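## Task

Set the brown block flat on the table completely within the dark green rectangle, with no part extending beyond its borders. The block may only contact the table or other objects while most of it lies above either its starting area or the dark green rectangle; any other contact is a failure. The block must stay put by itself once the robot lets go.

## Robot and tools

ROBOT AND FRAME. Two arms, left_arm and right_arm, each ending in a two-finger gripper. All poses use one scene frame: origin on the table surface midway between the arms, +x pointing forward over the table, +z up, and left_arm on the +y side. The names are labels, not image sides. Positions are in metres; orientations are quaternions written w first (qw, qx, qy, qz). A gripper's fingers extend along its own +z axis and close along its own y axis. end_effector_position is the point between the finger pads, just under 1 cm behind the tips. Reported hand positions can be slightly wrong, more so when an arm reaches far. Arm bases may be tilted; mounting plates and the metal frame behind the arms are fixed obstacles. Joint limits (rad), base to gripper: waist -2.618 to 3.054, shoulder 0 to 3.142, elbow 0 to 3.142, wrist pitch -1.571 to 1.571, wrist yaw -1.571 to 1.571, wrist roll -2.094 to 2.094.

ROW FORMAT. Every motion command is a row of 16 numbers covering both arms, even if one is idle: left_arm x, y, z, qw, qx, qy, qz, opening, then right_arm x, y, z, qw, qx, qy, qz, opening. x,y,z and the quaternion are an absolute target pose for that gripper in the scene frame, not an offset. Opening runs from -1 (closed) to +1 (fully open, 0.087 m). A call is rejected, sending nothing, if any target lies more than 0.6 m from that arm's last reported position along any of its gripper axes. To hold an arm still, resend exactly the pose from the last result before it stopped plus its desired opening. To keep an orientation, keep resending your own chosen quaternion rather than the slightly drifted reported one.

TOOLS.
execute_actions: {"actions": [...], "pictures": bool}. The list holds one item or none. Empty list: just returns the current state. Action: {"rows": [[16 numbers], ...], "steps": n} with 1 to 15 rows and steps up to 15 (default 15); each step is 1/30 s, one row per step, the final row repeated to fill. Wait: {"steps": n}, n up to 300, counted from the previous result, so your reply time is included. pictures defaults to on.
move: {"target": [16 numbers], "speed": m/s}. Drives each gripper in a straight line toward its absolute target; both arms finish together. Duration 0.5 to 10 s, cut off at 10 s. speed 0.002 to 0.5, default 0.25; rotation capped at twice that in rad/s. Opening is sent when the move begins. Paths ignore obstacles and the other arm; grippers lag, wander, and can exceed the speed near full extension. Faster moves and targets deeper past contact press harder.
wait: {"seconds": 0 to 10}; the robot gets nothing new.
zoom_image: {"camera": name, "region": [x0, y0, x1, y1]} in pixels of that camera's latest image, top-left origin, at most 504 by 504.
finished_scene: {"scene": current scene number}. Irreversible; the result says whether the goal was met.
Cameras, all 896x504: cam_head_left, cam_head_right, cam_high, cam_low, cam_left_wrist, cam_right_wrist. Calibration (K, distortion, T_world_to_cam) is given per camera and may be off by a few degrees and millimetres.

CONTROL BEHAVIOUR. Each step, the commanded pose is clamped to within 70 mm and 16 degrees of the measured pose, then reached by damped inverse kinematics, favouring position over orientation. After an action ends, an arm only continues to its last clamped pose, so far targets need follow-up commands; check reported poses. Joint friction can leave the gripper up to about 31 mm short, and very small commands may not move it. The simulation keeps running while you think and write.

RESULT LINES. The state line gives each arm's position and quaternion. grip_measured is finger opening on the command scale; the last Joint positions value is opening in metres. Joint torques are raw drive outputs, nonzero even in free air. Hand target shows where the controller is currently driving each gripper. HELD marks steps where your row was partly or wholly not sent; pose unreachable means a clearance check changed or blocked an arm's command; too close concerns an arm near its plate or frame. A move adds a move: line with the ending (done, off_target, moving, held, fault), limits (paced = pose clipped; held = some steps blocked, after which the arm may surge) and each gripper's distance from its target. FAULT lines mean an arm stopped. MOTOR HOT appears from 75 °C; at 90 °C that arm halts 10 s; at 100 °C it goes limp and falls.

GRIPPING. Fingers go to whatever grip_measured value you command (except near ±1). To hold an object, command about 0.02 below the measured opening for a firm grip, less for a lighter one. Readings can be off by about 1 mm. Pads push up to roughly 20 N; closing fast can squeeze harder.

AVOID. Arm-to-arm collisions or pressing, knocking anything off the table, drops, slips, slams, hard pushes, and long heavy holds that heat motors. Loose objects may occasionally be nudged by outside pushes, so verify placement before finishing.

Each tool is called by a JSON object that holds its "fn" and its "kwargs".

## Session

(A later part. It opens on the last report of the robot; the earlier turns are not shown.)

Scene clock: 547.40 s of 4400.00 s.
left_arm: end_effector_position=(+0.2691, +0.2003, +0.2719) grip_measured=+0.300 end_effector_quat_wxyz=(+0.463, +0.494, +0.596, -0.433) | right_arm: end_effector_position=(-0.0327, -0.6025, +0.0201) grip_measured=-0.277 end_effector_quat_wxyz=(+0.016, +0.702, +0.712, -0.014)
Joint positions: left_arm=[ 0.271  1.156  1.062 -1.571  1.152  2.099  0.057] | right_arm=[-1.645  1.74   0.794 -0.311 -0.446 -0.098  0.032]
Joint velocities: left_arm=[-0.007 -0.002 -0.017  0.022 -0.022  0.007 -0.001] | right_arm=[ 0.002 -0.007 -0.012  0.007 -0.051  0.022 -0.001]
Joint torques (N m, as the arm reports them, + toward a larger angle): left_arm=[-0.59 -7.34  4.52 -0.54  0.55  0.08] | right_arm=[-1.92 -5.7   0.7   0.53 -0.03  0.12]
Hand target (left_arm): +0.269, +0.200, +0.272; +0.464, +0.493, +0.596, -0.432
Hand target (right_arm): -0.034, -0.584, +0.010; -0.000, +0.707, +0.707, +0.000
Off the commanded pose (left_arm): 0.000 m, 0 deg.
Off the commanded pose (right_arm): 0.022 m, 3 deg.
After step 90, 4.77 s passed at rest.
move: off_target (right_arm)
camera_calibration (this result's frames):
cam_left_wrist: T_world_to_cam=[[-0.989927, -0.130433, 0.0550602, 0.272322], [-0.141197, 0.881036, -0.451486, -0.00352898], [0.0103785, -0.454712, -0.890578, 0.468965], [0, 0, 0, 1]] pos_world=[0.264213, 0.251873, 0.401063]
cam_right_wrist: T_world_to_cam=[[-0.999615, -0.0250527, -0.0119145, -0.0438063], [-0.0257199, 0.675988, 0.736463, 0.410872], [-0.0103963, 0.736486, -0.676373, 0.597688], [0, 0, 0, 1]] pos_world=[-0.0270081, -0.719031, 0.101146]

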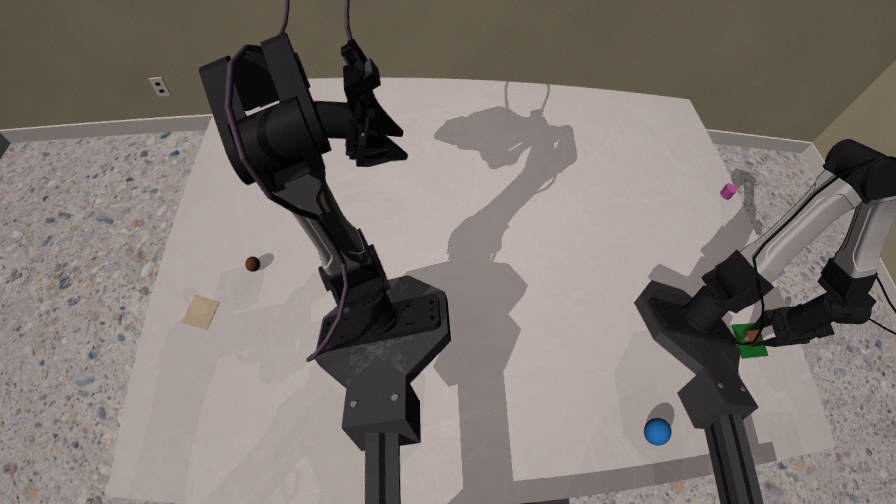

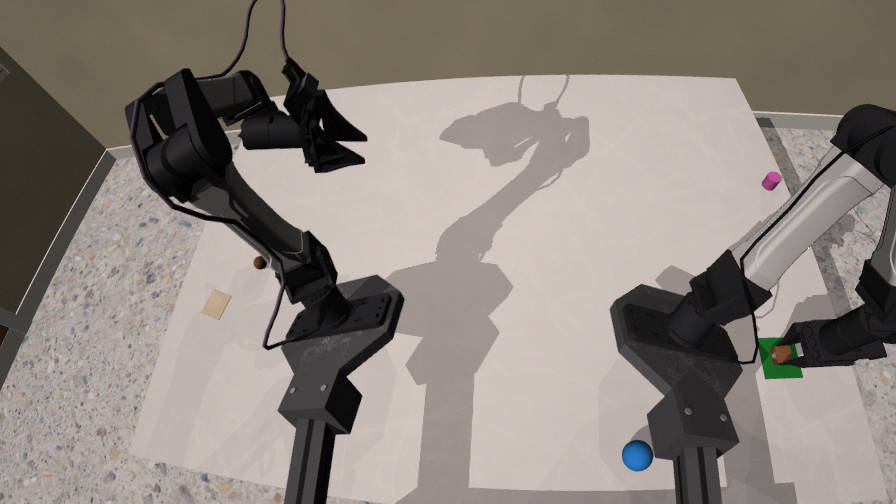

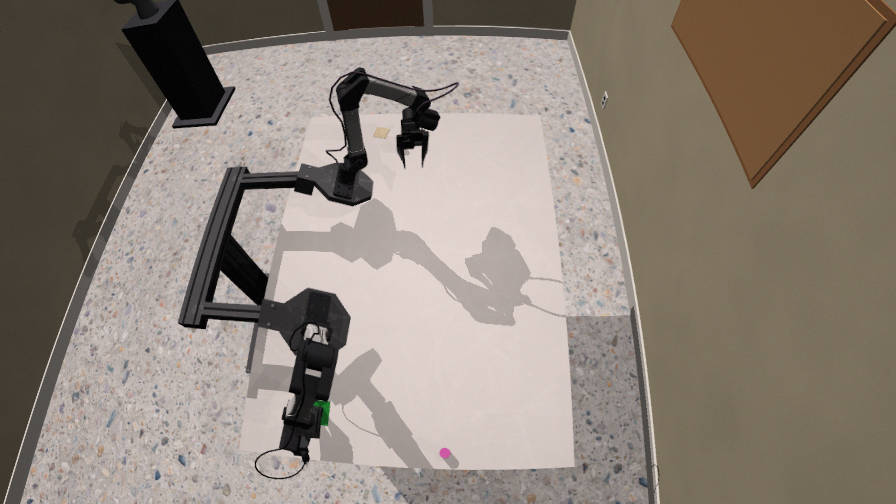

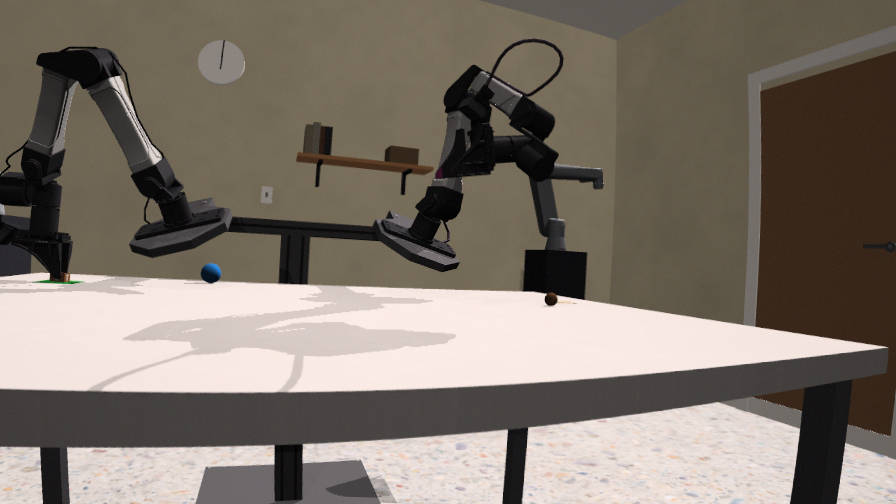

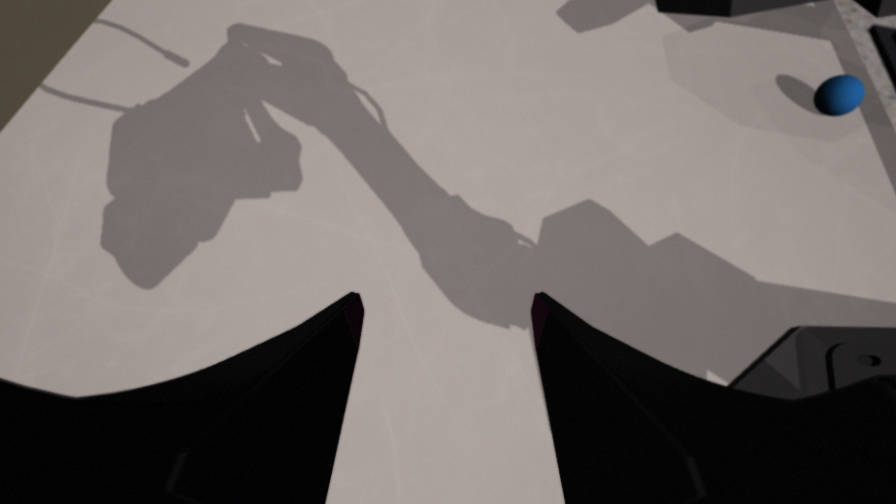

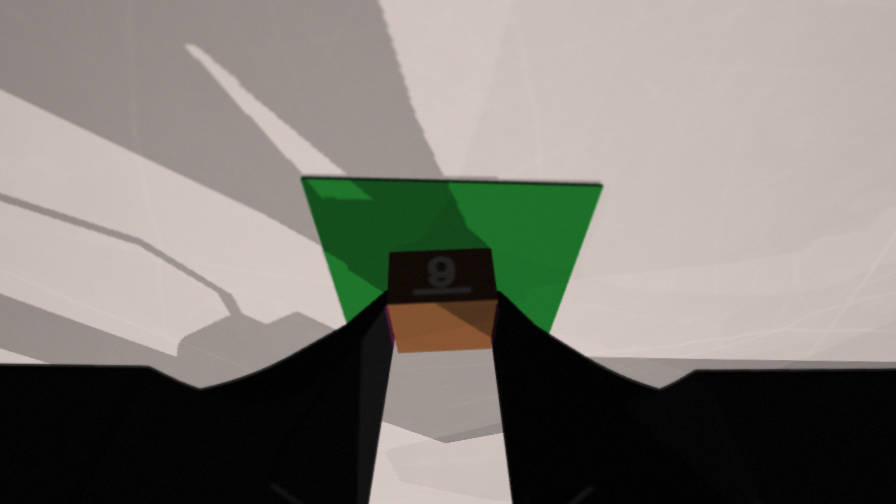

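{"fn": "move", "kwargs": {"target": [0.2695,0.2002,0.2721,0.464,0.493,0.596,-0.432,0.3,-0.034,-0.584,0.003,0,0.707,0.707,0,-0.30], "speed": 0.015}}

{"fn": "zoom_image", "kwargs": {"camera": "cam_low", "region": [0,240,120,300]}}

Scene clock: 559.80 s of 4400.00 s.
left_arm: end_effector_position=(+0.2691, +0.2003, +0.2719) grip_measured=+0.300 end_effector_quat_wxyz=(+0.463, +0.494, +0.596, -0.433) | right_arm: end_effector_position=(-0.0326, -0.6028, +0.0197) grip_measured=-0.277 end_effector_quat_wxyz=(+0.015, +0.704, +0.710, -0.016)
Joint positions: left_arm=[ 0.271  1.156  1.062 -1.571  1.152  2.099  0.057] | right_arm=[-1.642  1.74   0.794 -0.308 -0.44  -0.089  0.032]
Joint velocities: left_arm=[-0.007  0.002  0.002 -0.022 -0.022 -0.022  0.   ] | right_arm=[ 0.007  0.012  0.002  0.007  0.037 -0.022 -0.001]
Joint torques (N m, as the arm reports them, + toward a larger angle): left_arm=[-0.61 -7.39  4.48 -0.55  0.55  0.1 ] | right_arm=[-1.57 -4.3   0.41  0.72 -0.05  0.08]
Hand target (left_arm): +0.269, +0.200, +0.272; +0.464, +0.493, +0.596, -0.432
Hand target (right_arm): -0.034, -0.584, +0.005; -0.000, +0.707, +0.707, +0.000
Off the commanded pose (left_arm): 0.000 m, 0 deg.
Off the commanded pose (right_arm): 0.025 m, 3 deg.
After step 90, 7.50 s passed at rest.
move: off_target (right_arm)
camera_calibration (this result's frames):
cam_left_wrist: T_world_to_cam=[[-0.989927, -0.130433, 0.0550602, 0.272322], [-0.141197, 0.881036, -0.451486, -0.00352898], [0.0103785, -0.454712, -0.890578, 0.468965], [0, 0, 0, 1]] pos_world=[0.264213, 0.251873, 0.401063]
cam_right_wrist: T_world_to_cam=[[-0.999794, -0.0189691, -0.00720588, -0.040217], [-0.018142, 0.676542, 0.73618, 0.411928], [-0.00908961, 0.736159, -0.676747, 0.597568], [0, 0, 0, 1]] pos_world=[-0.0273039, -0.719355, 0.100859]

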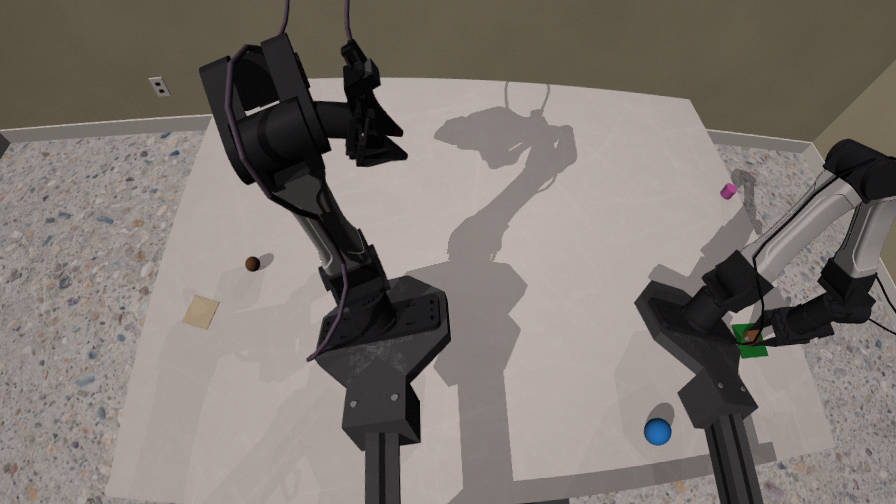

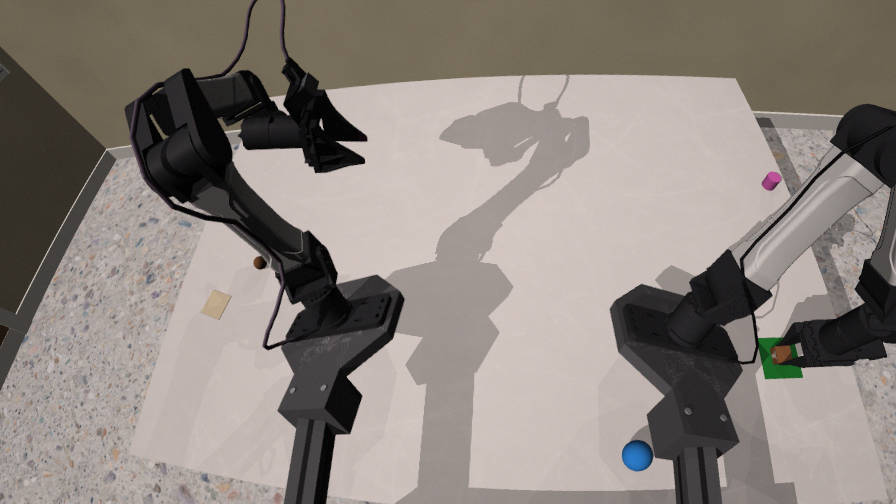

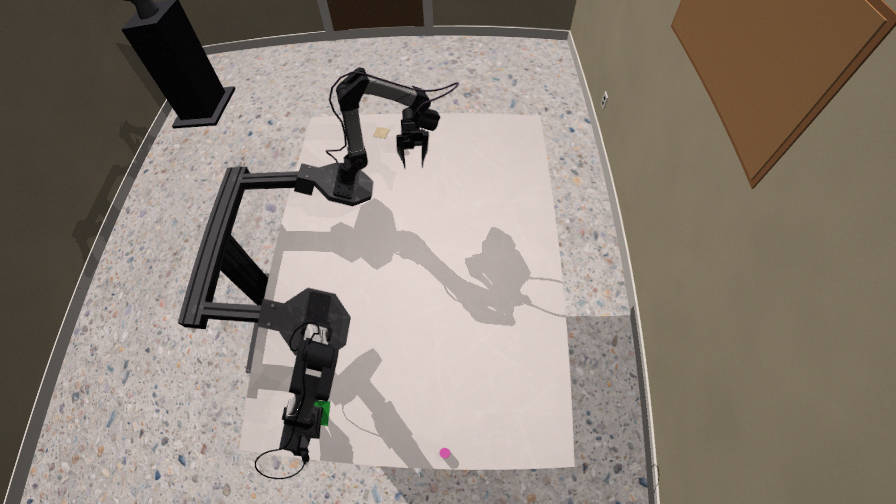

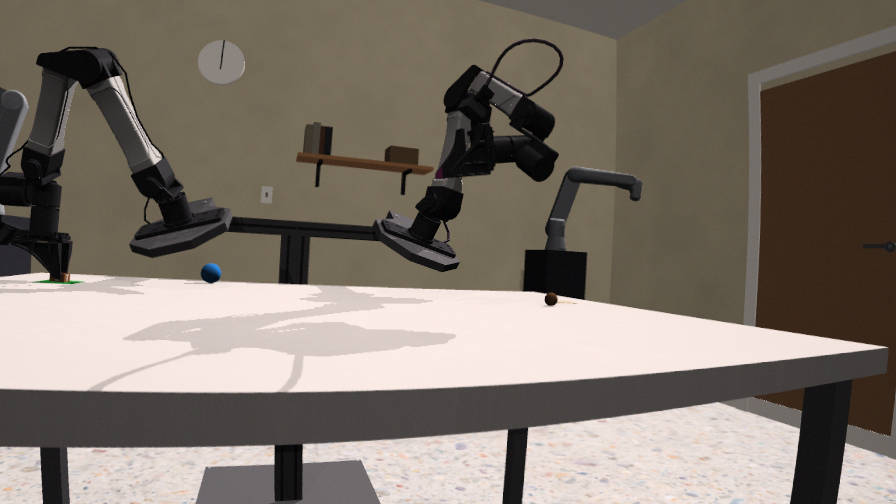

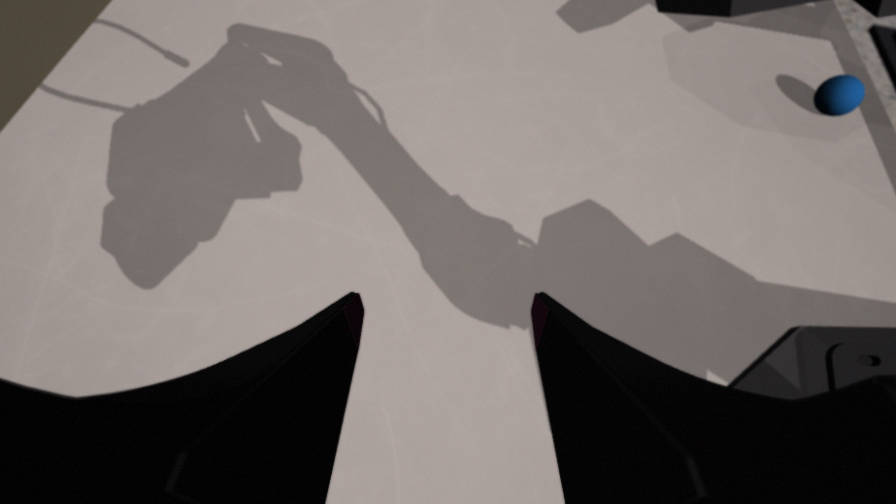

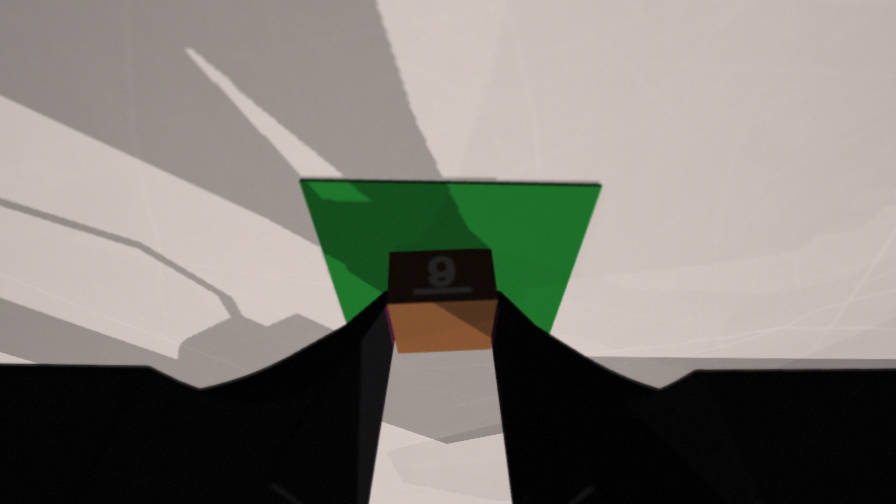

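Region (0, 240, 120, 300) of cam_low's 896x504 image, scaled by 4.200, with more detail than that image has.

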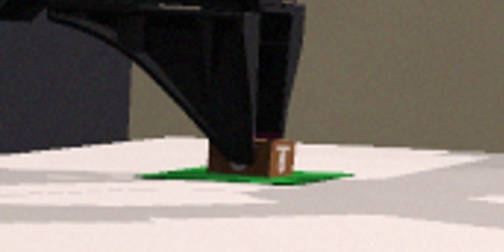

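{"fn": "execute_actions", "kwargs": {"actions": [{"rows":[[0.2695,0.2002,0.2721,0.464,0.493,0.596,-0.432,0.3,-0.034,-0.586,0.012,0,0.707,0.707,0,-0.30],[0.2695,0.2002,0.2721,0.464,0.493,0.596,-0.432,0.3,-0.034,-0.586,0.012,0,0.707,0.707,0,-0.30],[0.2695,0.2002,0.2721,0.464,0.493,0.596,-0.432,0.3,-0.034,-0.586,0.013,0,0.707,0.707,0,-0.27],[0.2695,0.2002,0.2721,0.464,0.493,0.596,-0.432,0.3,-0.034,-0.586,0.013,0,0.707,0.707,0,-0.25],[0.2695,0.2002,0.2721,0.464,0.493,0.596,-0.432,0.3,-0.034,-0.586,0.013,0,0.707,0.707,0,-0.22],[0.2695,0.2002,0.2721,0.464,0.493,0.596,-0.432,0.3,-0.034,-0.586,0.013,0,0.707,0.707,0,-0.18],[0.2695,0.2002,0.2721,0.464,0.493,0.596,-0.432,0.3,-0.034,-0.586,0.013,0,0.707,0.707,0,-0.12],[0.2695,0.2002,0.2721,0.464,0.493,0.596,-0.432,0.3,-0.034,-0.586,0.013,0,0.707,0.707,0,-0.05],[0.2695,0.2002,0.2721,0.464,0.493,0.596,-0.432,0.3,-0.034,-0.586,0.013,0,0.707,0.707,0,0.05],[0.2695,0.2002,0.2721,0.464,0.493,0.596,-0.432,0.3,-0.034,-0.586,0.013,0,0.707,0.707,0,0.15]],"steps":15}], "pictures": false}}

{"fn": "move", "kwargs": {"target": [0.2695,0.2002,0.2721,0.464,0.493,0.596,-0.432,0.3,-0.034,-0.59,0.11,0,0.707,0.707,0,0.15], "speed": 0.08}}

Scene clock: 575.43 s of 4400.00 s.
left_arm: end_effector_position=(+0.2691, +0.2003, +0.2719) grip_measured=+0.300 end_effector_quat_wxyz=(+0.463, +0.494, +0.596, -0.433) | right_arm: end_effector_position=(-0.0326, -0.6024, +0.0198) grip_measured=+0.150 end_effector_quat_wxyz=(+0.014, +0.703, +0.710, -0.015)
Joint positions: left_arm=[ 0.271  1.156  1.062 -1.571  1.152  2.099  0.057] | right_arm=[-1.642  1.74   0.794 -0.31  -0.44  -0.09   0.05 ]
Joint velocities: left_arm=[-0.002 -0.002 -0.007 -0.007  0.081 -0.007 -0.   ] | right_arm=[ 0.002 -0.007  0.017  0.022  0.007 -0.007 -0.001]
Joint torques (N m, as the arm reports them, + toward a larger angle): left_arm=[-0.63 -7.43  4.51 -0.55  0.54  0.1 ] | right_arm=[-2.41 -6.43  1.54  0.33 -0.08 -0.03]
Hand target (left_arm): +0.269, +0.200, +0.272; +0.464, +0.493, +0.596, -0.432
Hand target (right_arm): -0.034, -0.586, +0.013; -0.000, +0.707, +0.707, +0.000
Off the commanded pose (left_arm): 0.000 m, 0 deg.
Off the commanded pose (right_arm): 0.018 m, 2 deg.
Steps of this call (steps 1 to 90: nothing new was sent; then 12.13 s passed at rest; steps 91 to 105: all 15 steps of this action). Readings (end_effector_position):
91: left_arm (+0.2691, +0.2003, +0.2719) | right_arm (-0.0326, -0.6025, +0.0198)
92: left_arm (+0.2691, +0.2003, +0.2719) | right_arm (-0.0326, -0.6025, +0.0198)
94: left_arm (+0.2691, +0.2003, +0.2719) | right_arm (-0.0326, -0.6025, +0.0198)
98: left_arm (+0.2691, +0.2003, +0.2719) | right_arm (-0.0326, -0.6024, +0.0198)
105: the state above

Scene clock: 577.40 s of 4400.00 s.
left_arm: end_effector_position=(+0.2691, +0.2003, +0.2719) grip_measured=+0.300 end_effector_quat_wxyz=(+0.463, +0.494, +0.596, -0.433) | right_arm: end_effector_position=(-0.0350, -0.5749, +0.1006) grip_measured=+0.150 end_effector_quat_wxyz=(-0.017, +0.712, +0.701, +0.016)
Joint positions: left_arm=[ 0.271  1.156  1.062 -1.571  1.152  2.099  0.057] | right_arm=[-1.789  1.539  0.882 -0.766 -0.459 -0.266  0.05 ]
Joint velocities: left_arm=[-0.012  0.002  0.007  0.007  0.037 -0.051  0.   ] | right_arm=[ 0.007 -0.012  0.012  0.037  0.007 -0.007 -0.001]
Joint torques (N m, as the arm reports them, + toward a larger angle): left_arm=[-0.58 -7.4   4.48 -0.56  0.55  0.09] | right_arm=[-3.08 -9.02  7.22  0.13 -0.19 -0.03]
Hand target (left_arm): +0.269, +0.200, +0.272; +0.464, +0.493, +0.596, -0.432
Hand target (right_arm): -0.035, -0.587, +0.111; -0.003, +0.706, +0.708, -0.000
Off the commanded pose (left_arm): 0.000 m, 0 deg.
Off the commanded pose (right_arm): 0.018 m, 3 deg.
move: off_target (right_arm)
camera_calibration (this result's frames):
cam_left_wrist: T_world_to_cam=[[-0.989927, -0.130433, 0.0550602, 0.272322], [-0.141197, 0.881036, -0.451486, -0.00352898], [0.0103785, -0.454712, -0.890578, 0.468965], [0, 0, 0, 1]] pos_world=[0.264213, 0.251873, 0.401063]
cam_right_wrist: T_world_to_cam=[[-0.999939, 0.00664823, -0.00885684, -0.0266163], [-0.00299581, 0.607551, 0.794275, 0.288511], [0.0106615, 0.794253, -0.607494, 0.658809], [0, 0, 0, 1]] pos_world=[-0.0327743, -0.69837, 0.17083]

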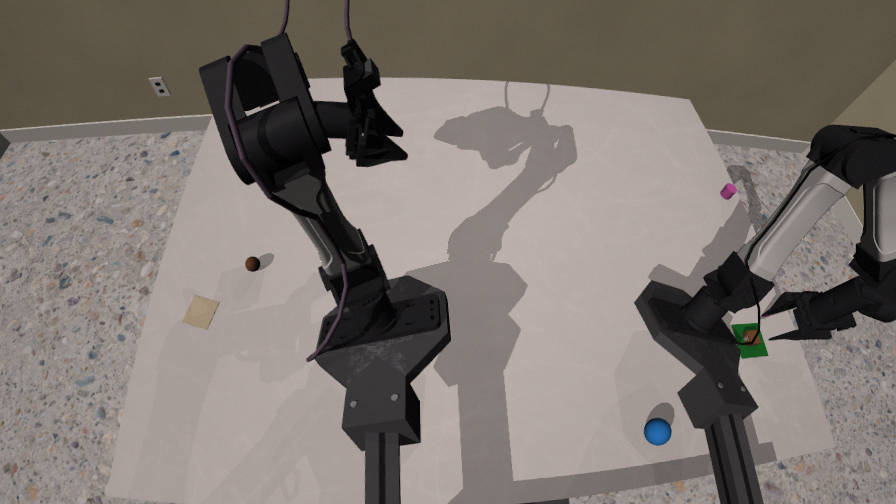

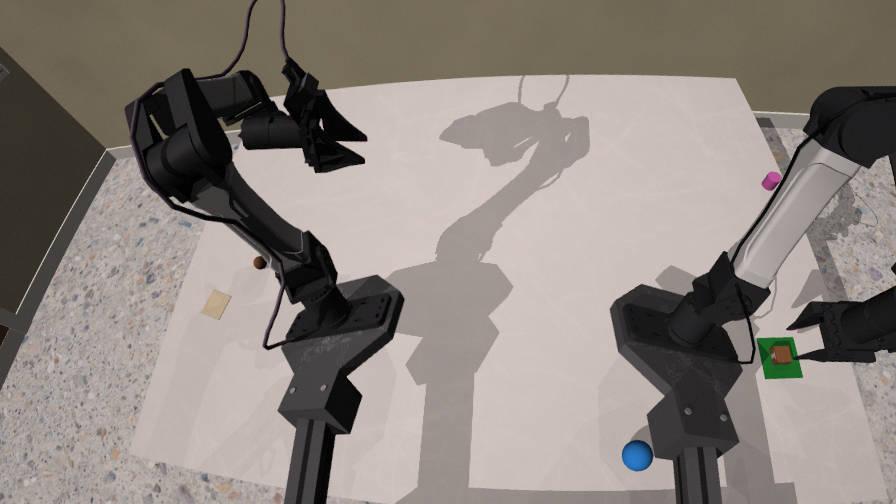

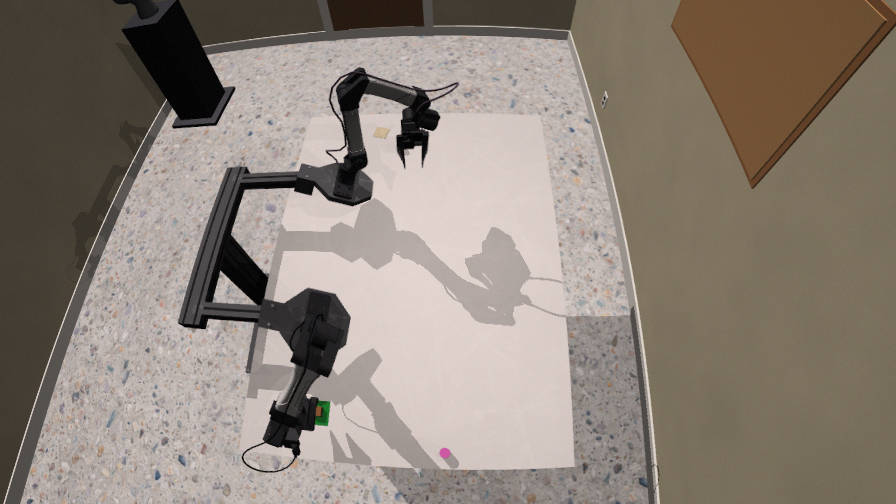

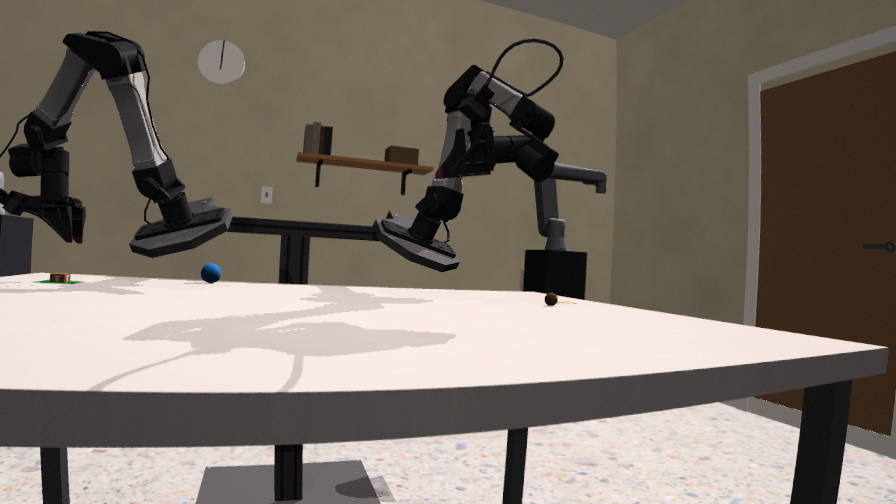

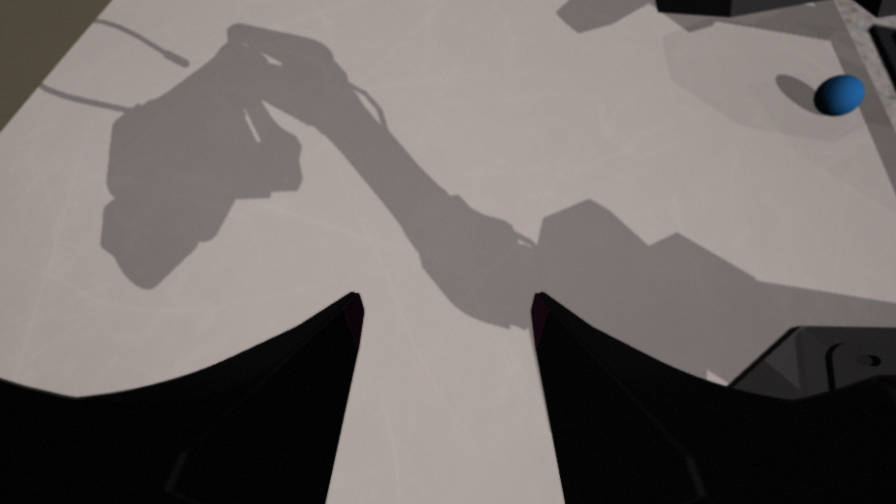

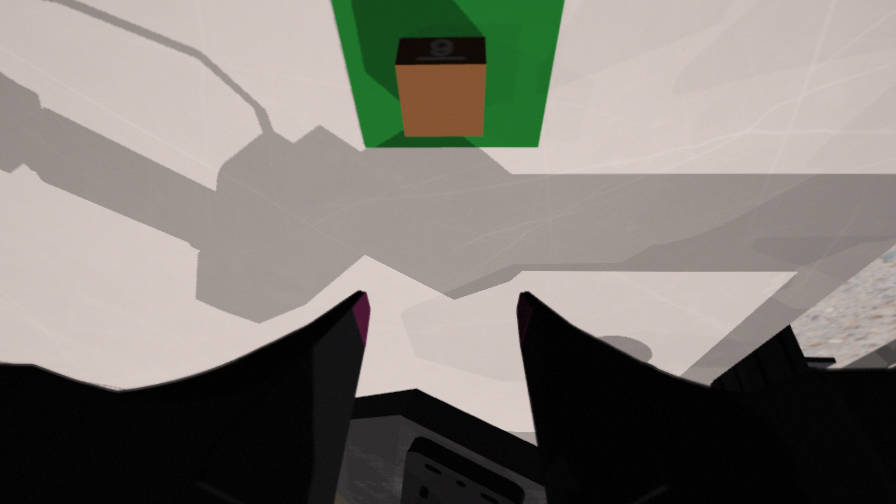

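{"fn": "zoom_image", "kwargs": {"camera": "cam_head_right", "region": [740,320,830,390]}}

Region (740, 320, 830, 390) of cam_head_right's 896x504 image, scaled by 5.600, with more detail than that image has.

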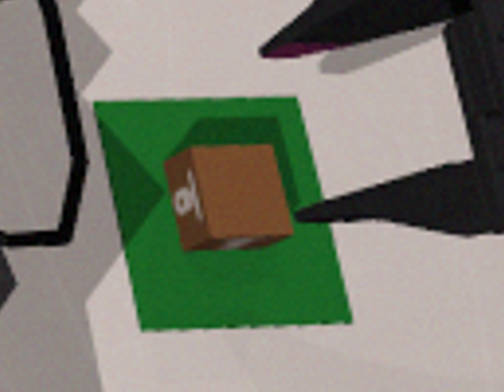

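Block is flat and well inside.

{"fn": "finished_scene", "kwargs": {"scene": 2}}

The scene is finished: the task was done.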